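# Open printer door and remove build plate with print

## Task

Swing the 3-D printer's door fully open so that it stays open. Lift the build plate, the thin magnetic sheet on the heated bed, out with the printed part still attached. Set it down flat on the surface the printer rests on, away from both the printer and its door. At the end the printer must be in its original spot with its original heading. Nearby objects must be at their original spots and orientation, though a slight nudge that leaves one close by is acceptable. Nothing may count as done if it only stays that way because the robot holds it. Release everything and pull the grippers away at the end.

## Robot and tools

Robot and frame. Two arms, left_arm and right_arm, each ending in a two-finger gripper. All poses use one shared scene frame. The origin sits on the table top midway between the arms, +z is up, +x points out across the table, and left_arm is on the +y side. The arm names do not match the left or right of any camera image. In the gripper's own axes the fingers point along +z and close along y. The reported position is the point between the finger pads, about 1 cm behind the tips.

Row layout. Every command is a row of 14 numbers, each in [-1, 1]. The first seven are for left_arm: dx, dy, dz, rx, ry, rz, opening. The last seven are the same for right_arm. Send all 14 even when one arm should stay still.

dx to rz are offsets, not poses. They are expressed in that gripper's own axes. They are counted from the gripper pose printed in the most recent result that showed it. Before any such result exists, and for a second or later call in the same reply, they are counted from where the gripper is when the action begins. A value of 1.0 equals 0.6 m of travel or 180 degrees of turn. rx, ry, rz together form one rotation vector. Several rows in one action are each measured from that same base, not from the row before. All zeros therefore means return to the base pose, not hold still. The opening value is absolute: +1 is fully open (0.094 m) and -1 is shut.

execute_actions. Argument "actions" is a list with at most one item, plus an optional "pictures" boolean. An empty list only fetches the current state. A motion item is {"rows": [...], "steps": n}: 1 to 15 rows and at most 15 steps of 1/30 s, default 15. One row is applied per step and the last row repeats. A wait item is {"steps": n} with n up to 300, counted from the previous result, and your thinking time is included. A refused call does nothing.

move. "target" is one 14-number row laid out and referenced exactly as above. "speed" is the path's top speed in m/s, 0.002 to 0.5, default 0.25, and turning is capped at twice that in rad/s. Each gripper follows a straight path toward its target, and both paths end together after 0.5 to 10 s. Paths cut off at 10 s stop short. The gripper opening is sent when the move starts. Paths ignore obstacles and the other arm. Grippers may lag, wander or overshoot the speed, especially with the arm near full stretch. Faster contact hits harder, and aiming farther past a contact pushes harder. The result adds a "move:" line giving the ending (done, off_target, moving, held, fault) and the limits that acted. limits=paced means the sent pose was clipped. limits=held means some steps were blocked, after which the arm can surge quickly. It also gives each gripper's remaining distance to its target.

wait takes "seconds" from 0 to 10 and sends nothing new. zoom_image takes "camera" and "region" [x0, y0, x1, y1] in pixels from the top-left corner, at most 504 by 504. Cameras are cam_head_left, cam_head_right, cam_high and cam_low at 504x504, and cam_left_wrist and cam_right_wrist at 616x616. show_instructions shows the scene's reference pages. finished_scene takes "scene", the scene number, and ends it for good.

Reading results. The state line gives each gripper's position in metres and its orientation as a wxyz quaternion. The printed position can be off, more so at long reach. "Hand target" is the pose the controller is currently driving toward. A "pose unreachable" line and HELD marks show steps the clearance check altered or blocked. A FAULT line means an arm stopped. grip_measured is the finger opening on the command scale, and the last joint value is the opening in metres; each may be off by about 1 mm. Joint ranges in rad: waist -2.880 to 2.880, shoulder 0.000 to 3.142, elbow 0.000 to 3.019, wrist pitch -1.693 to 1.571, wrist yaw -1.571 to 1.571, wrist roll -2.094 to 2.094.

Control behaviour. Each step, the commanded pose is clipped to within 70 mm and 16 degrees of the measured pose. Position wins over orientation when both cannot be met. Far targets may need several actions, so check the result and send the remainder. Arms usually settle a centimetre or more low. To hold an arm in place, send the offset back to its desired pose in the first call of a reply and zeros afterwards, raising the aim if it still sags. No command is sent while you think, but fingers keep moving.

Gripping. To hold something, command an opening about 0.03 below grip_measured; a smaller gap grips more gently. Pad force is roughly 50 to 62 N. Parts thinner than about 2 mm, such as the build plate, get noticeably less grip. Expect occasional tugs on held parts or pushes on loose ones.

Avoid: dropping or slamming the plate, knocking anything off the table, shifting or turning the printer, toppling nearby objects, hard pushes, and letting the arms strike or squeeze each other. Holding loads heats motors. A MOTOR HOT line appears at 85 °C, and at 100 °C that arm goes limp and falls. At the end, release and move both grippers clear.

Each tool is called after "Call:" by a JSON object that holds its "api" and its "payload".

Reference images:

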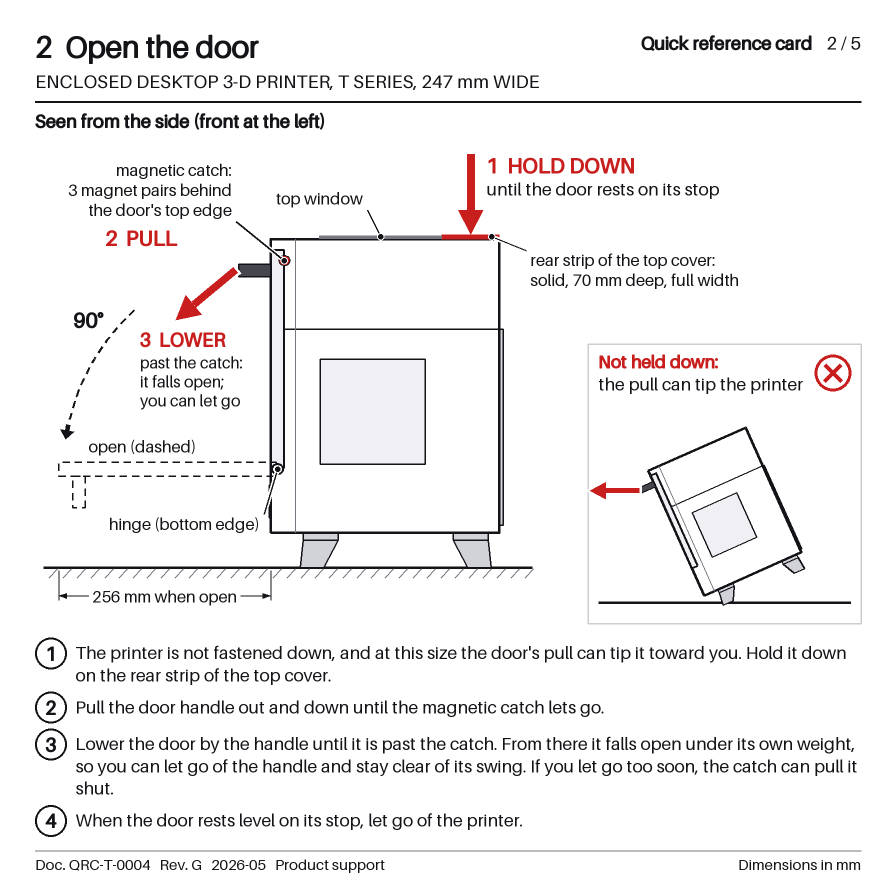

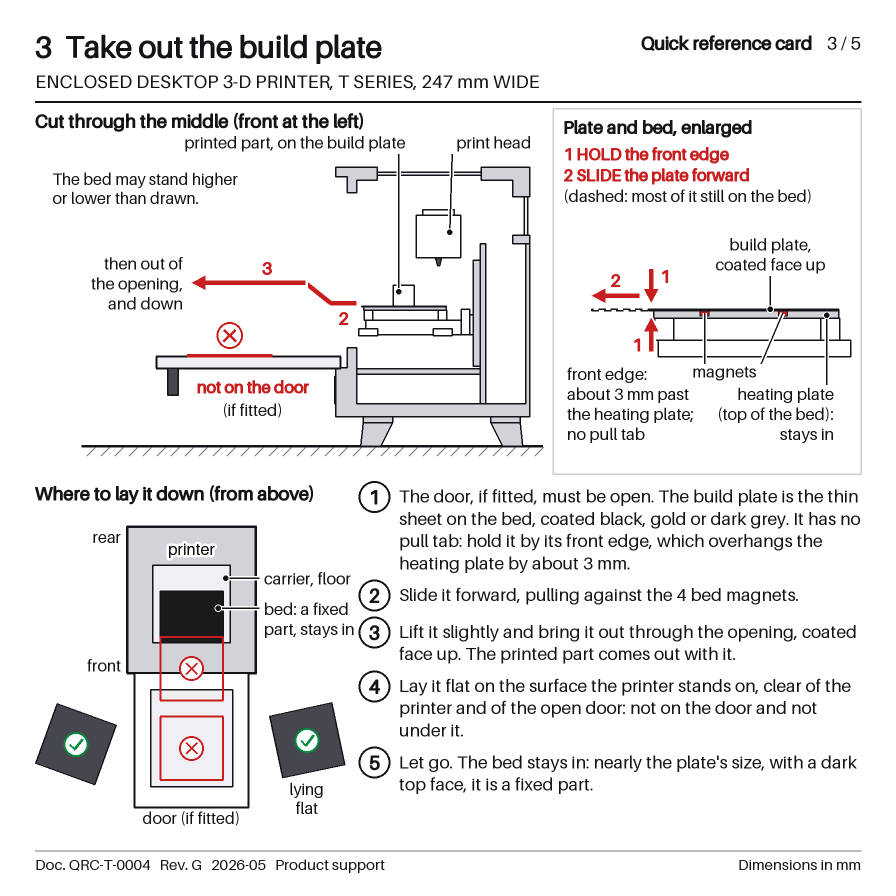

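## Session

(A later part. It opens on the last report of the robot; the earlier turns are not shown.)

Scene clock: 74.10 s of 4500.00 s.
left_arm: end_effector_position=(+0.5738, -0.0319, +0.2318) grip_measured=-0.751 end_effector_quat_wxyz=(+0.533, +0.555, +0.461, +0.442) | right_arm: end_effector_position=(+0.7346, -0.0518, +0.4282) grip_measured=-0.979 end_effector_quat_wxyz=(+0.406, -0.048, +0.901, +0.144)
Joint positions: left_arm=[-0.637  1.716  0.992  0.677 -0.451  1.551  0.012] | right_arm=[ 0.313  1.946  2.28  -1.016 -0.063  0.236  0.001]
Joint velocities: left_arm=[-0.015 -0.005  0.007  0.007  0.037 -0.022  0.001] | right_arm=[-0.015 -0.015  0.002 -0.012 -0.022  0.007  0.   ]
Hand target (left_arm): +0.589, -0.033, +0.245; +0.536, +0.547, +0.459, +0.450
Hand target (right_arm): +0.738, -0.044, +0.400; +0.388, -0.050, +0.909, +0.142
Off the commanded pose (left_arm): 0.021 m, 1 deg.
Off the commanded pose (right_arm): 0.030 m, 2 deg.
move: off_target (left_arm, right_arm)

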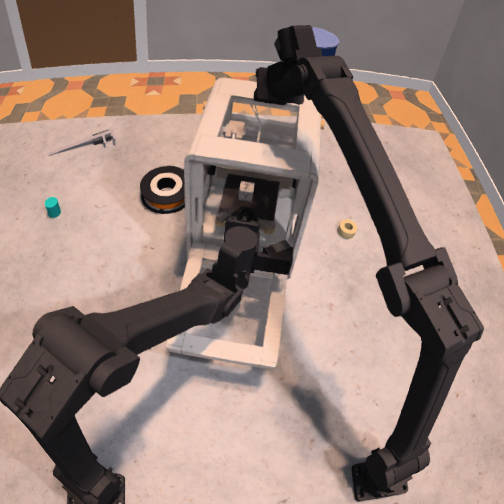

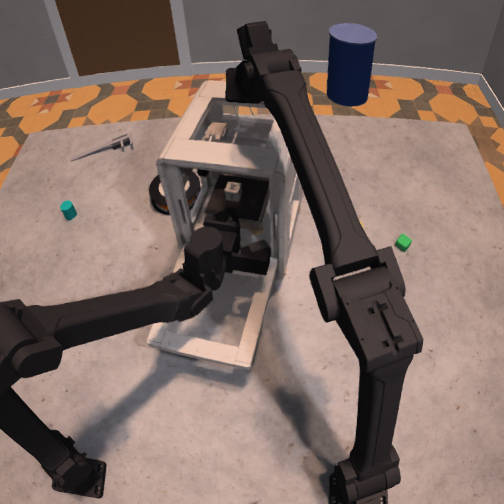

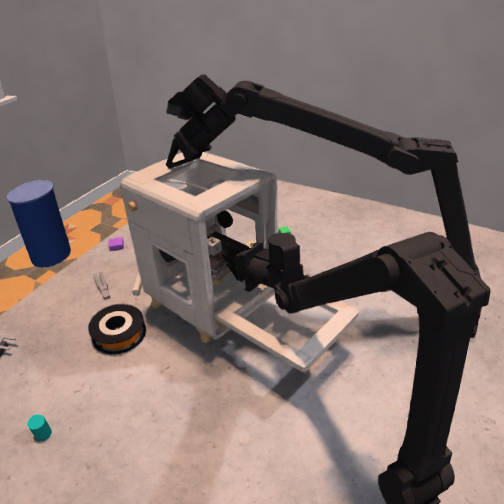

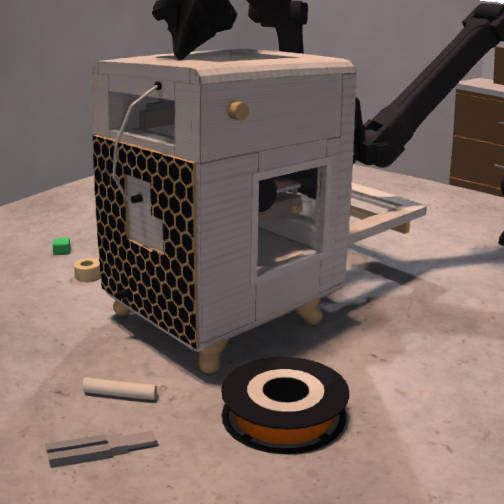

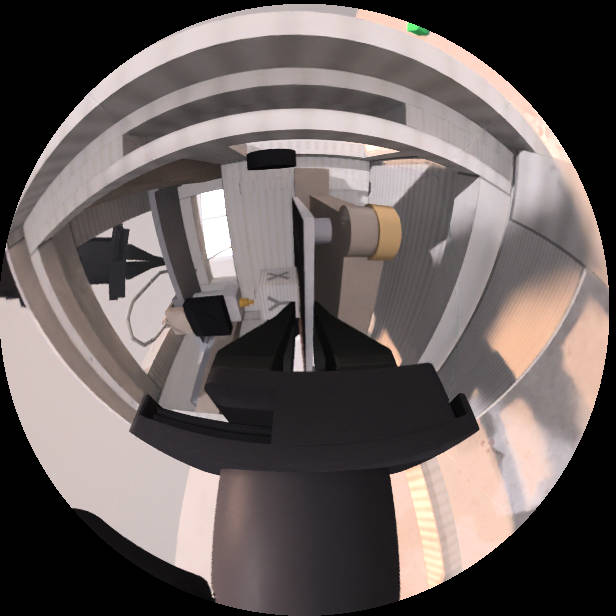

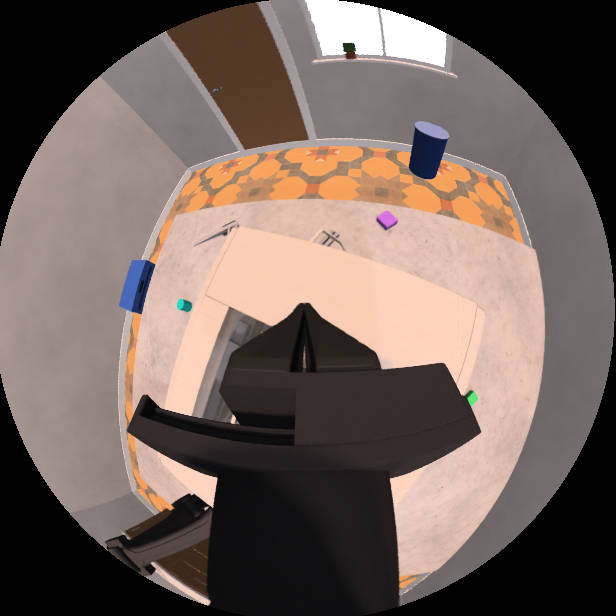

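Call:
{"api": "move", "payload": {"target": [0,0.01,0.0,0,0,0,-0.93,0.03,0,0.04,0,0.015,0,-1], "speed": 0.015}}

Call:
{"api": "move", "payload": {"target": [0,0.005,-0.035,0,0,0,-0.93,0.04,0,0.06,0,0.015,0,-1], "speed": 0.01}}

Scene clock: 76.80 s of 4500.00 s.
left_arm: end_effector_position=(+0.5736, -0.0319, +0.2299) grip_measured=-0.882 end_effector_quat_wxyz=(+0.534, +0.554, +0.464, +0.439) | right_arm: end_effector_position=(+0.7340, -0.0516, +0.4294) grip_measured=-0.979 end_effector_quat_wxyz=(+0.406, -0.048, +0.901, +0.145)
Joint positions: left_arm=[-0.637  1.718  0.991  0.678 -0.45   1.541  0.006] | right_arm=[ 0.313  1.944  2.28  -1.016 -0.065  0.236  0.001]
Joint velocities: left_arm=[ 0.005  0.015 -0.002 -0.007 -0.022 -0.051  0.001] | right_arm=[-0.015 -0.005 -0.022 -0.007  0.022  0.007  0.001]
Hand target (left_arm): +0.574, -0.032, +0.238; +0.533, +0.555, +0.461, +0.442
Hand target (right_arm): +0.739, -0.044, +0.400; +0.385, -0.051, +0.911, +0.143
Off the commanded pose (left_arm): 0.008 m, 1 deg.
Off the commanded pose (right_arm): 0.031 m, 3 deg.
move: off_target (right_arm)

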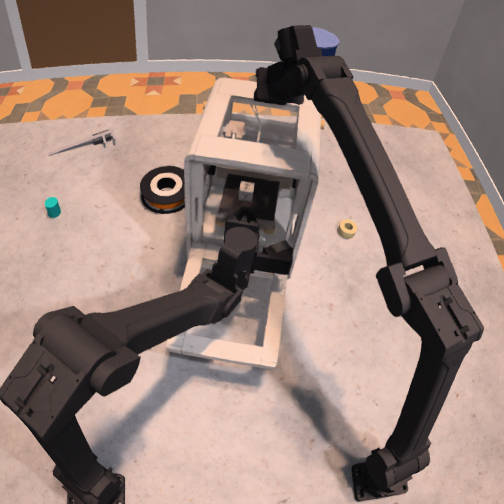

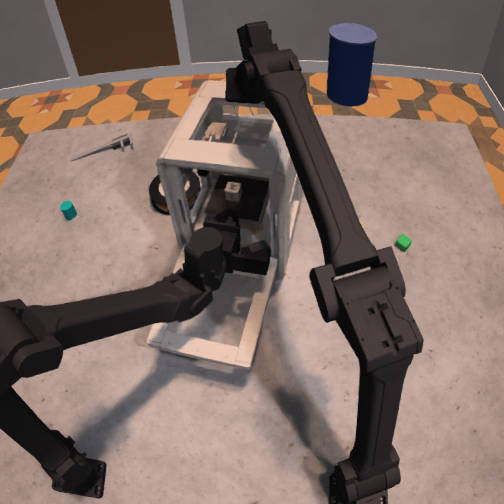

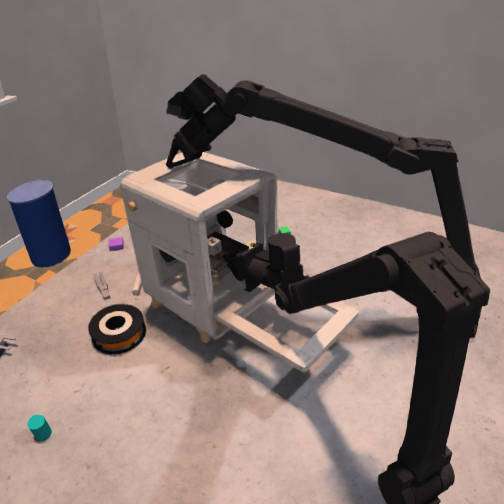

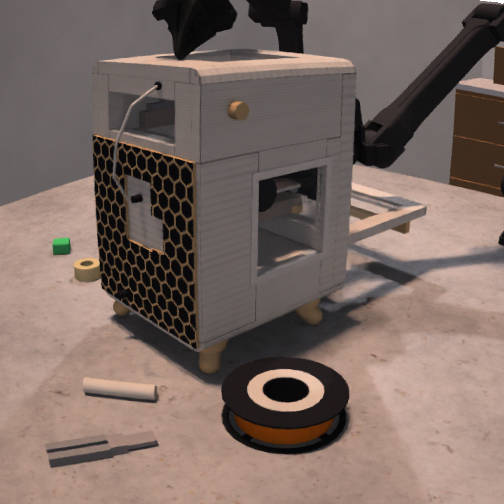

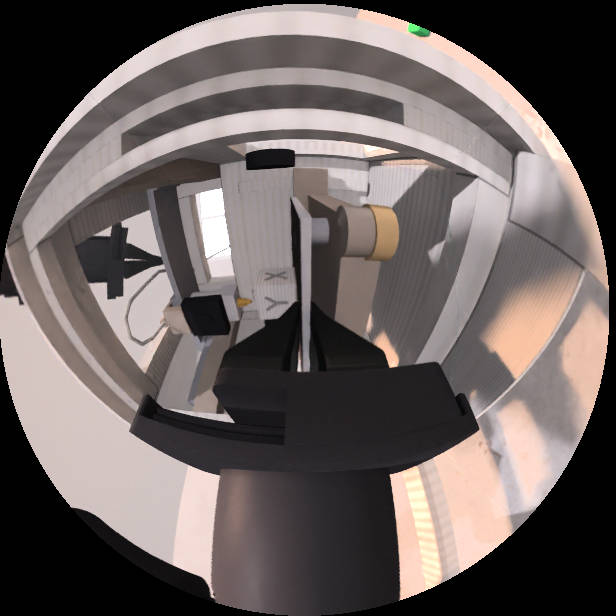

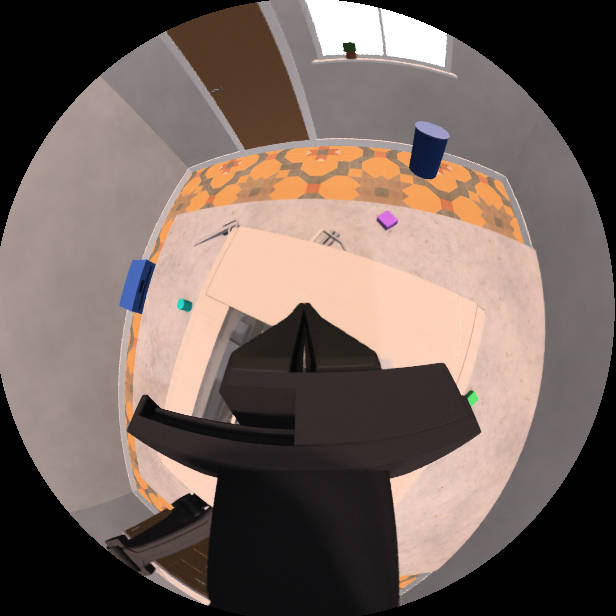

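Scene clock: 81.33 s of 4500.00 s.
left_arm: end_effector_position=(+0.5729, -0.0314, +0.2288) grip_measured=-0.882 end_effector_quat_wxyz=(+0.535, +0.554, +0.464, +0.438) | right_arm: end_effector_position=(+0.7363, -0.0507, +0.4282) grip_measured=-0.979 end_effector_quat_wxyz=(+0.410, -0.048, +0.899, +0.146)
Joint positions: left_arm=[-0.637  1.718  0.987  0.681 -0.45   1.538  0.006] | right_arm=[ 0.313  1.944  2.272 -0.999 -0.066  0.236  0.001]
Joint velocities: left_arm=[-0.015  0.005 -0.002  0.002  0.022  0.022 -0.001] | right_arm=[-0.015 -0.005  0.002 -0.022  0.007 -0.051  0.001]
Hand target (left_arm): +0.555, -0.028, +0.234; +0.534, +0.554, +0.464, +0.439
Hand target (right_arm): +0.742, -0.040, +0.389; +0.385, -0.052, +0.910, +0.143
Off the commanded pose (left_arm): 0.021 m, 0 deg.
Off the commanded pose (right_arm): 0.042 m, 3 deg.
move: off_target (left_arm, right_arm)

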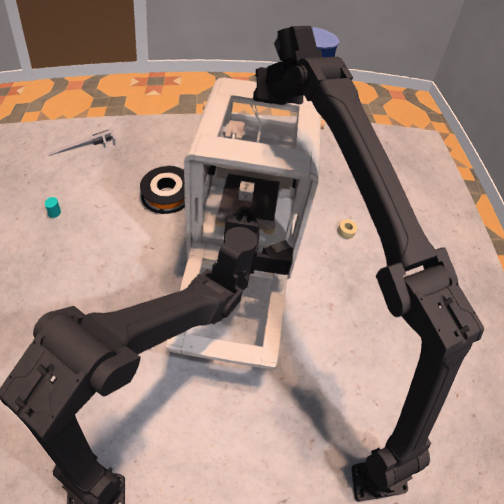

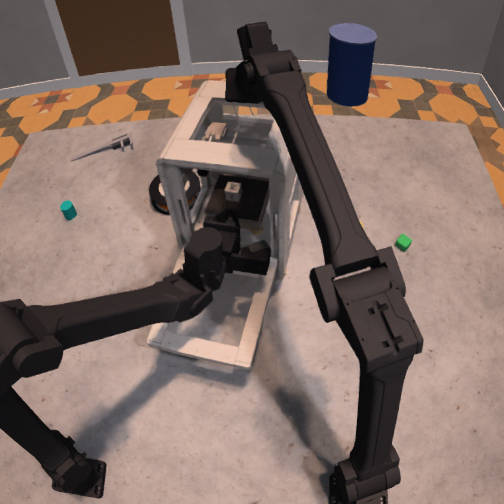

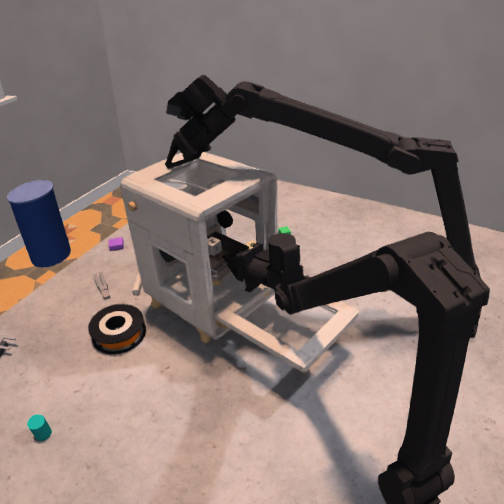

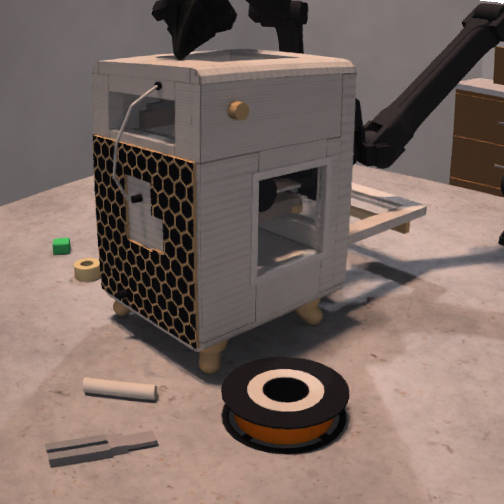

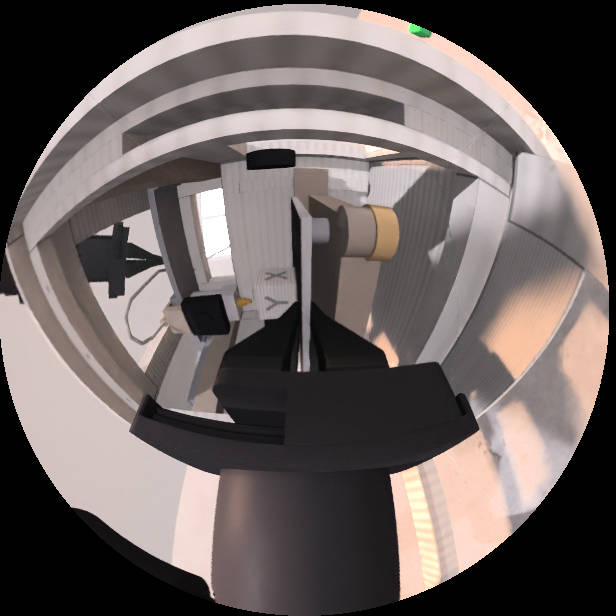

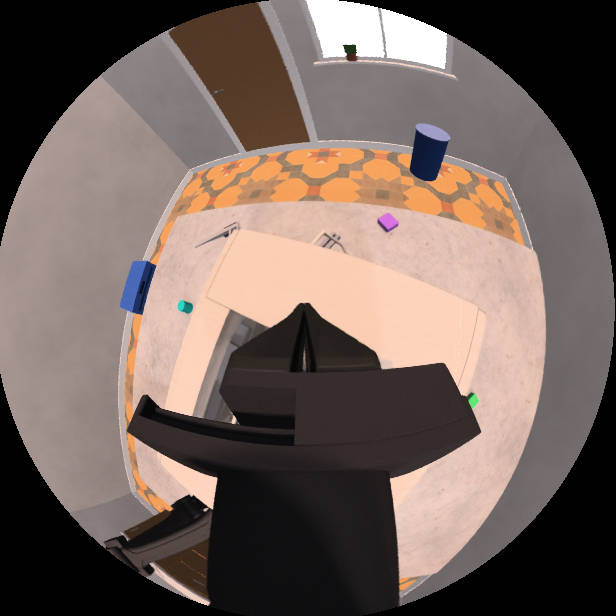

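Call:
{"api": "move", "payload": {"target": [0,0.0,-0.06,0,0,0,-0.75,0.03,0,0.04,0,0.015,0,-1], "speed": 0.03}}

Call:
{"api": "move", "payload": {"target": [0,0.045,0.02,-0.01,0,0,-0.75,0.03,0,0.04,0,0.015,0,-1], "speed": 0.03}}

Scene clock: 83.37 s of 4500.00 s.
left_arm: end_effector_position=(+0.5412, -0.0188, +0.2185) grip_measured=-0.751 end_effector_quat_wxyz=(+0.521, +0.563, +0.469, +0.439) | right_arm: end_effector_position=(+0.7357, -0.0506, +0.4294) grip_measured=-0.979 end_effector_quat_wxyz=(+0.411, -0.049, +0.899, +0.147)
Joint positions: left_arm=[-0.658  1.657  0.891  0.685 -0.48   1.538  0.012] | right_arm=[ 0.313  1.943  2.272 -0.999 -0.067  0.236  0.001]
Joint velocities: left_arm=[-0.005 -0.015 -0.017 -0.012 -0.037  0.066 -0.001] | right_arm=[ 0.024 -0.005  0.002 -0.017 -0.051 -0.007 -0.001]
Hand target (left_arm): +0.538, -0.024, +0.231; +0.535, +0.553, +0.465, +0.438
Hand target (right_arm): +0.741, -0.043, +0.400; +0.389, -0.052, +0.908, +0.145
Off the commanded pose (left_arm): 0.014 m, 2 deg.
Off the commanded pose (right_arm): 0.031 m, 3 deg.
move: off_target (left_arm, right_arm)

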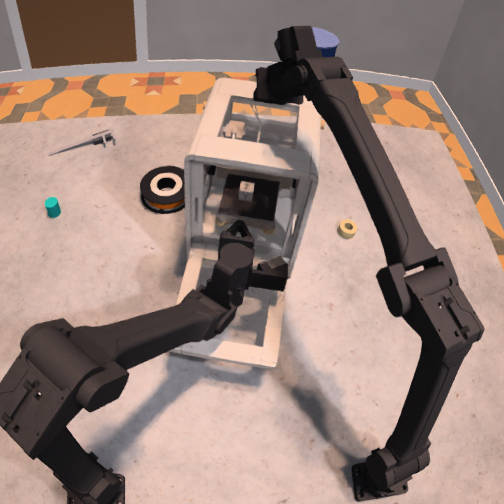

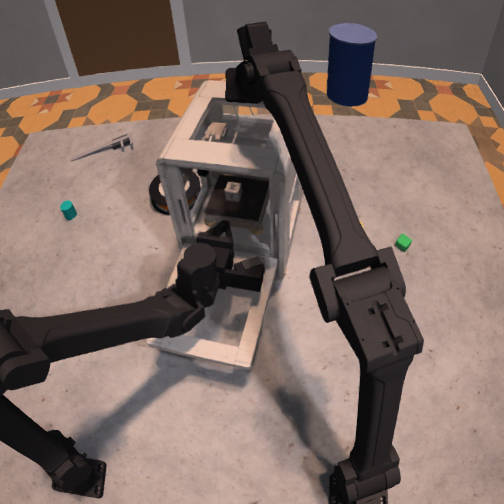

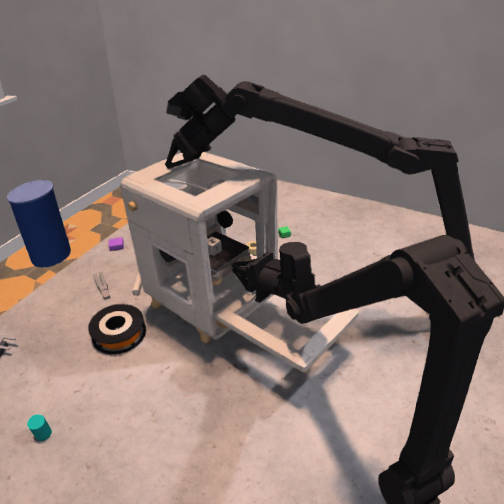

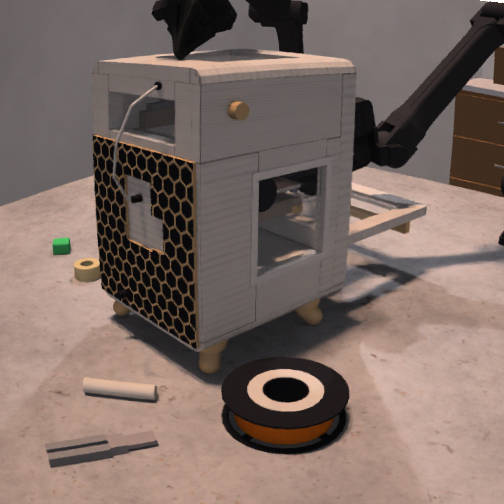

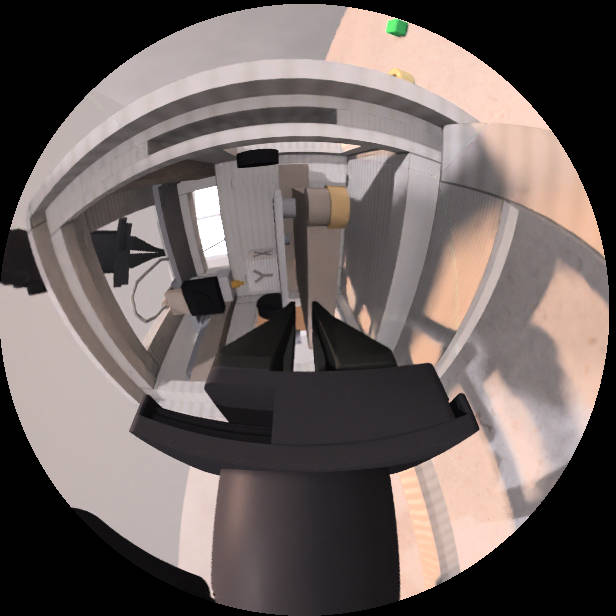

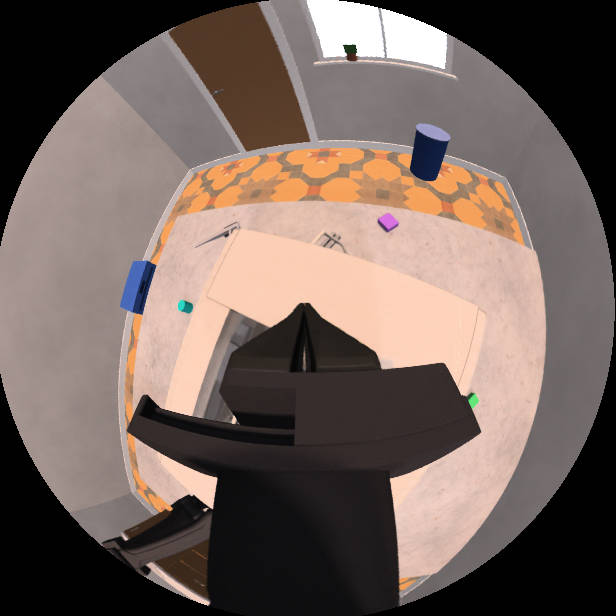

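Scene clock: 84.60 s of 4500.00 s.
left_arm: end_effector_position=(+0.5408, -0.0201, +0.2155) grip_measured=-0.751 end_effector_quat_wxyz=(+0.517, +0.570, +0.466, +0.436) | right_arm: end_effector_position=(+0.7357, -0.0504, +0.4294) grip_measured=-0.979 end_effector_quat_wxyz=(+0.411, -0.049, +0.898, +0.148)
Joint positions: left_arm=[-0.658  1.657  0.891  0.672 -0.471  1.544  0.012] | right_arm=[ 0.313  1.943  2.272 -0.999 -0.068  0.236  0.001]
Joint velocities: left_arm=[-0.015  0.005 -0.002  0.002  0.007  0.007  0.002] | right_arm=[-0.015  0.005  0.027 -0.012 -0.007 -0.022  0.001]
Hand target (left_arm): +0.554, -0.020, +0.245; +0.530, +0.554, +0.462, +0.446
Hand target (right_arm): +0.740, -0.043, +0.401; +0.389, -0.052, +0.908, +0.146
Off the commanded pose (left_arm): 0.032 m, 3 deg.
Off the commanded pose (right_arm): 0.030 m, 3 deg.
move: off_target (left_arm, right_arm)

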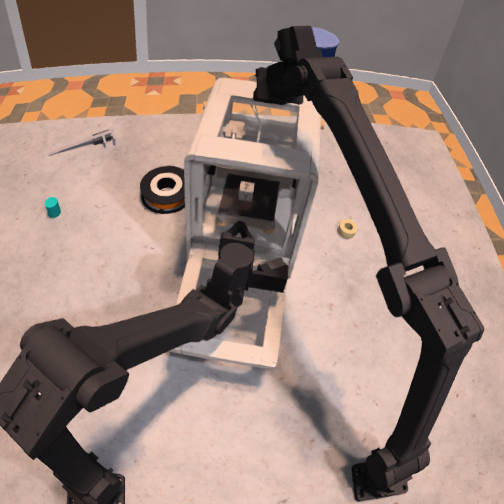

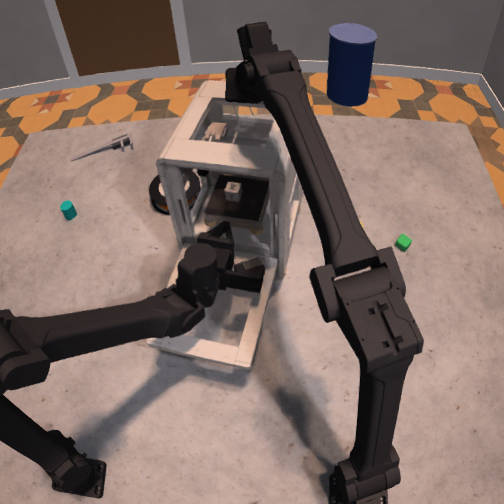

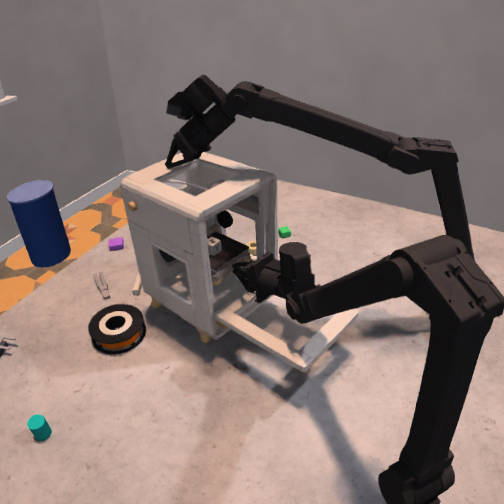

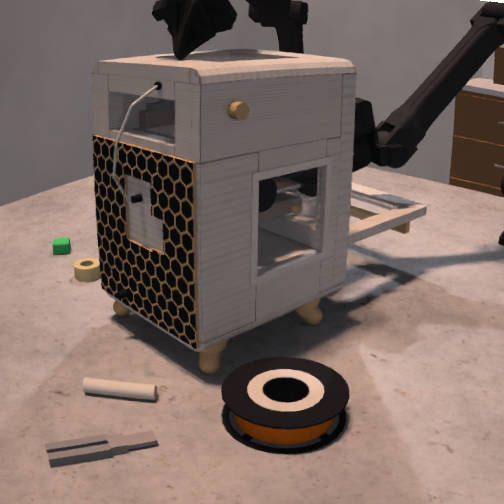

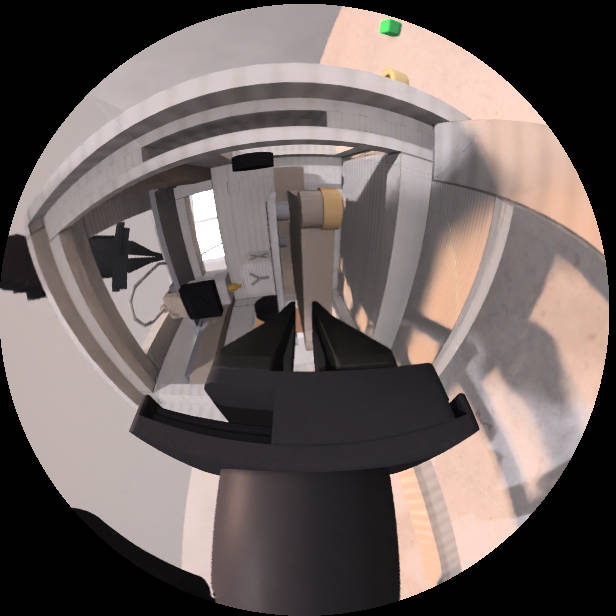

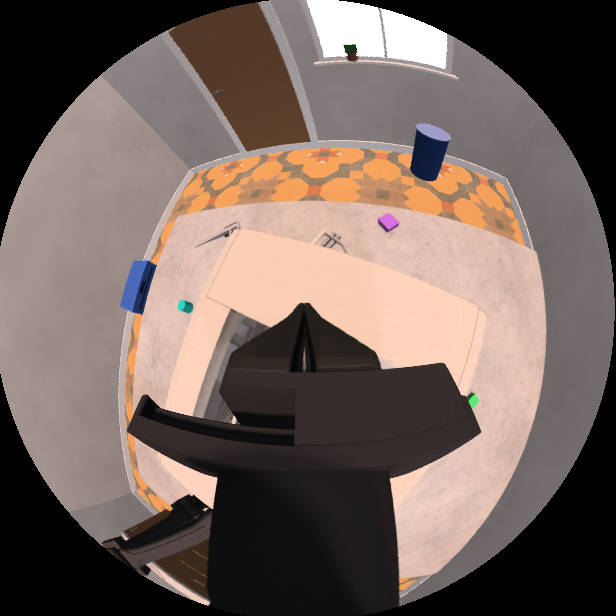

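Call:
{"api": "move", "payload": {"target": [0,0.085,0.02,-0.03,0.02,0,-0.4,0.03,0,0.04,0,0.015,0,-1], "speed": 0.05}}

Call:
{"api": "move", "payload": {"target": [0,0.024,0.04,-0.005,0,0,-0.4,0.03,0,0.04,0,0.015,0,-1], "speed": 0.03}}

Call:
{"api": "zoom_image", "payload": {"camera": "cam_left_wrist", "region": [200,180,420,400]}}

Scene clock: 86.67 s of 4500.00 s.
left_arm: end_effector_position=(+0.5488, -0.0135, +0.2302) grip_measured=-0.402 end_effector_quat_wxyz=(+0.503, +0.554, +0.470, +0.467) | right_arm: end_effector_position=(+0.7356, -0.0502, +0.4294) grip_measured=-0.979 end_effector_quat_wxyz=(+0.410, -0.049, +0.898, +0.148)
Joint positions: left_arm=[-0.658  1.657  0.919  0.672 -0.539  1.582  0.028] | right_arm=[ 0.313  1.943  2.272 -0.999 -0.07   0.236  0.001]
Joint velocities: left_arm=[ 0.005  0.005  0.017 -0.012 -0.007  0.095  0.001] | right_arm=[ 0.005 -0.015 -0.017 -0.017 -0.066 -0.022 -0.001]
Hand target (left_arm): +0.555, -0.023, +0.265; +0.528, +0.531, +0.461, +0.475
Hand target (right_arm): +0.740, -0.043, +0.401; +0.389, -0.053, +0.908, +0.146
Off the commanded pose (left_arm): 0.037 m, 4 deg.
Off the commanded pose (right_arm): 0.030 m, 3 deg.
move: off_target (left_arm, right_arm)

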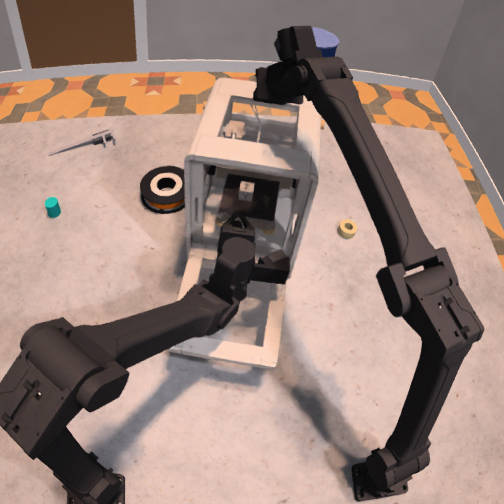

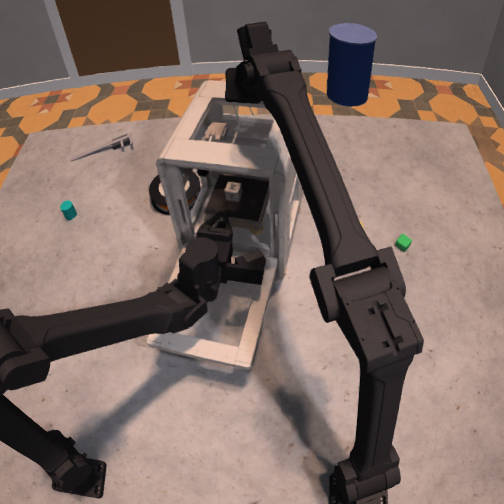

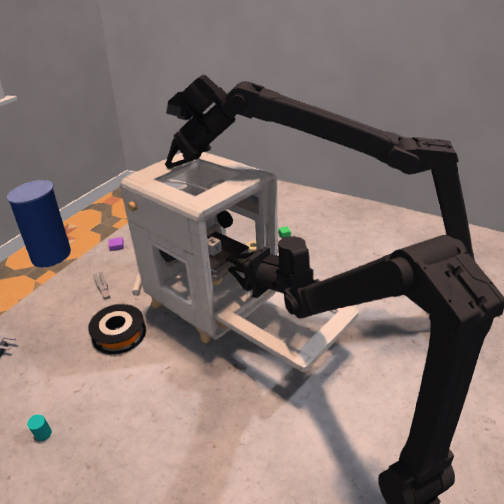

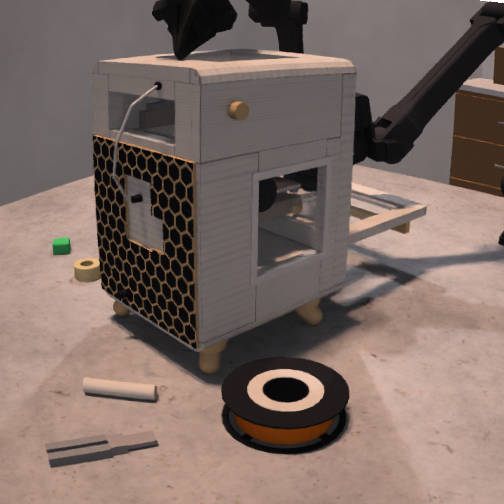

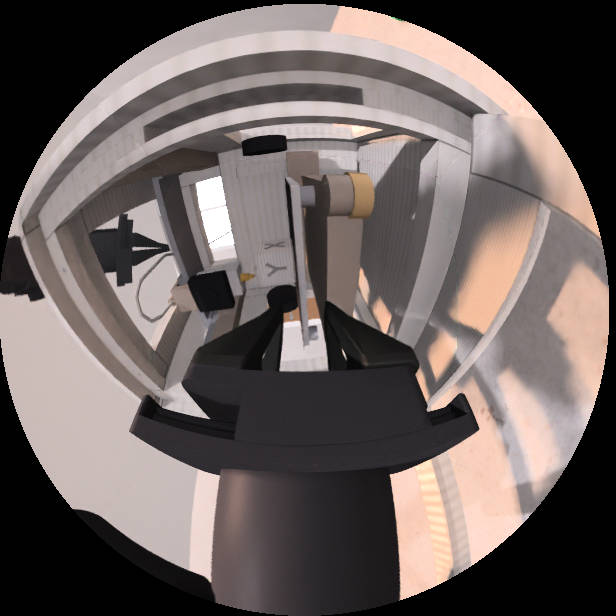

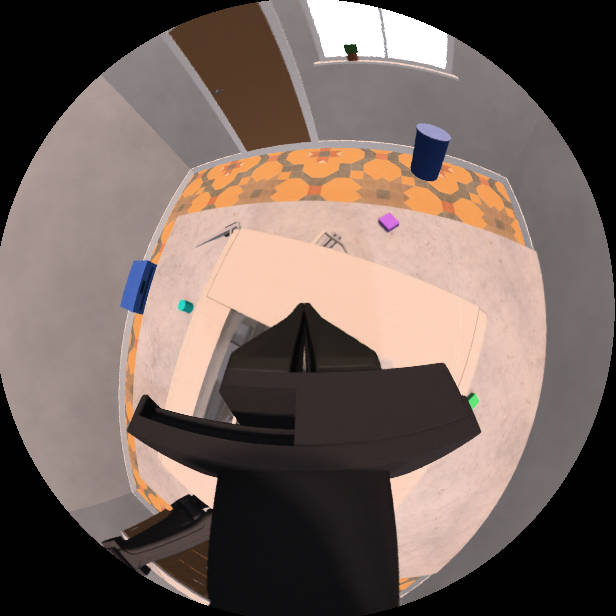

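Scene clock: 87.93 s of 4500.00 s.
left_arm: end_effector_position=(+0.5575, -0.0148, +0.2291) grip_measured=-0.402 end_effector_quat_wxyz=(+0.504, +0.558, +0.468, +0.464) | right_arm: end_effector_position=(+0.7355, -0.0500, +0.4294) grip_measured=-0.979 end_effector_quat_wxyz=(+0.410, -0.050, +0.898, +0.149)
Joint positions: left_arm=[-0.646  1.672  0.939  0.661 -0.517  1.582  0.028] | right_arm=[ 0.313  1.943  2.272 -0.999 -0.071  0.236  0.001]
Joint velocities: left_arm=[-0.015 -0.015  0.007 -0.007 -0.022 -0.066  0.   ] | right_arm=[-0.005 -0.005 -0.017 -0.002  0.007  0.007  0.   ]
Hand target (left_arm): +0.572, -0.017, +0.243; +0.508, +0.550, +0.466, +0.471
Hand target (right_arm): +0.740, -0.042, +0.401; +0.389, -0.053, +0.908, +0.147
Off the commanded pose (left_arm): 0.021 m, 1 deg.
Off the commanded pose (right_arm): 0.030 m, 3 deg.
move: off_target (left_arm, right_arm)

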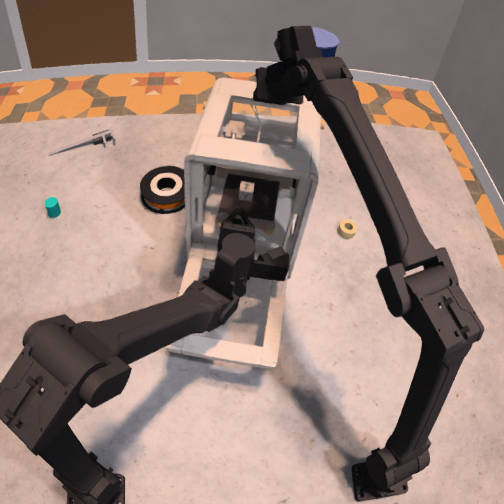

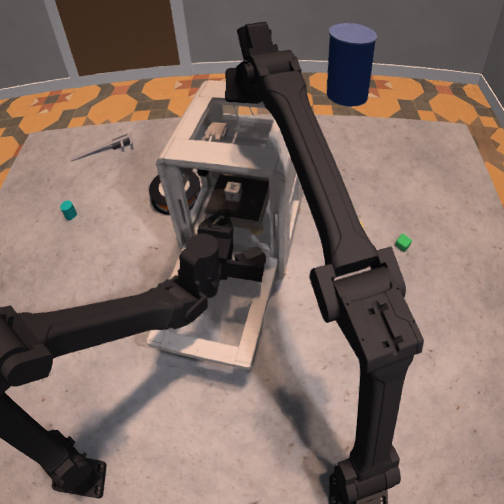

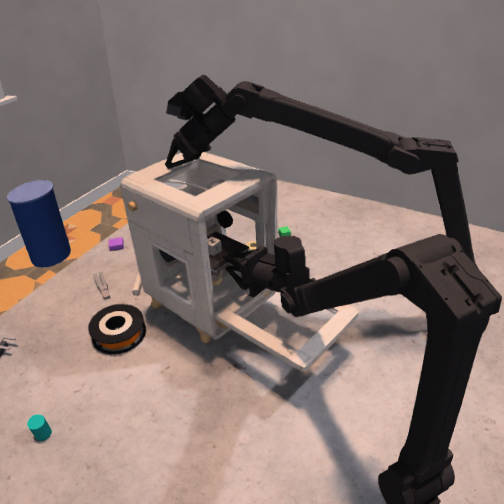

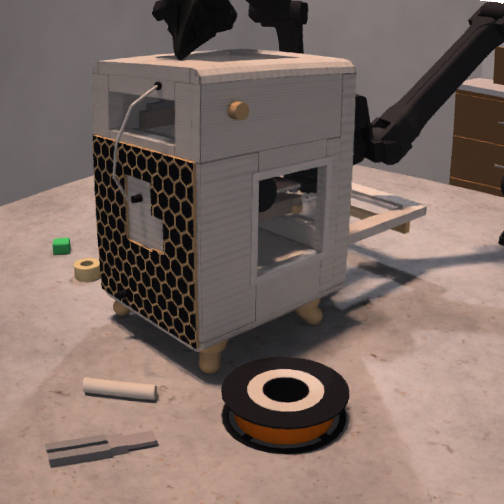

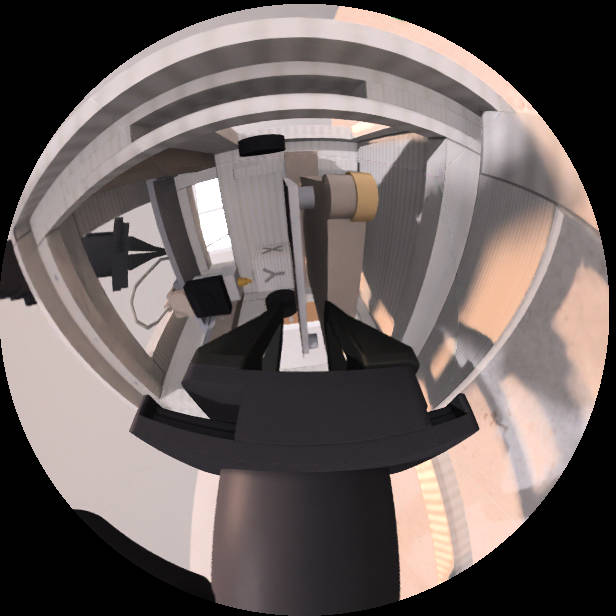

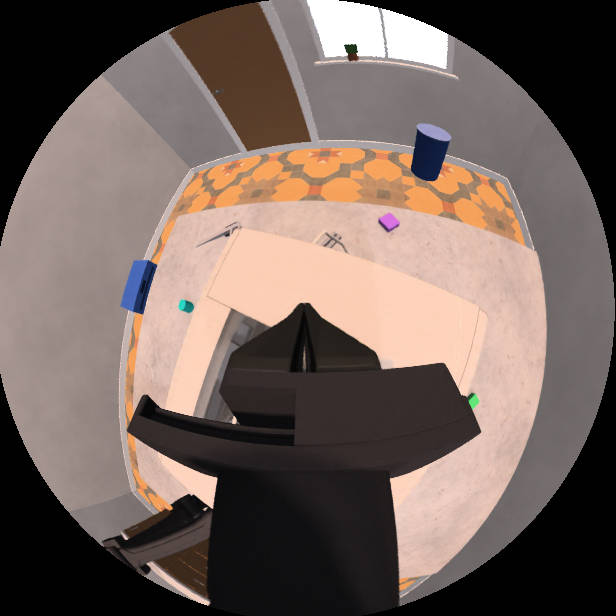

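Region (200, 180, 420, 400) of cam_left_wrist's 616x616 image, scaled by 2.291, with more detail than that image has.

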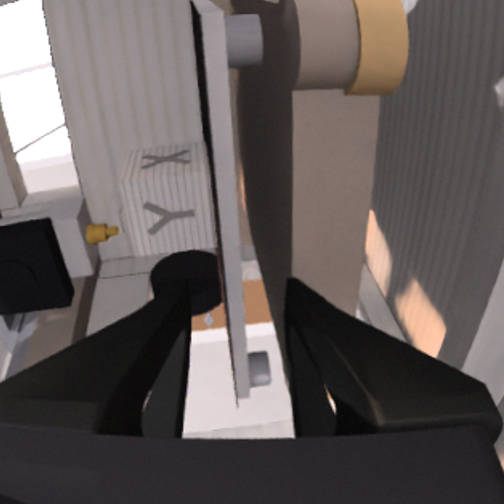

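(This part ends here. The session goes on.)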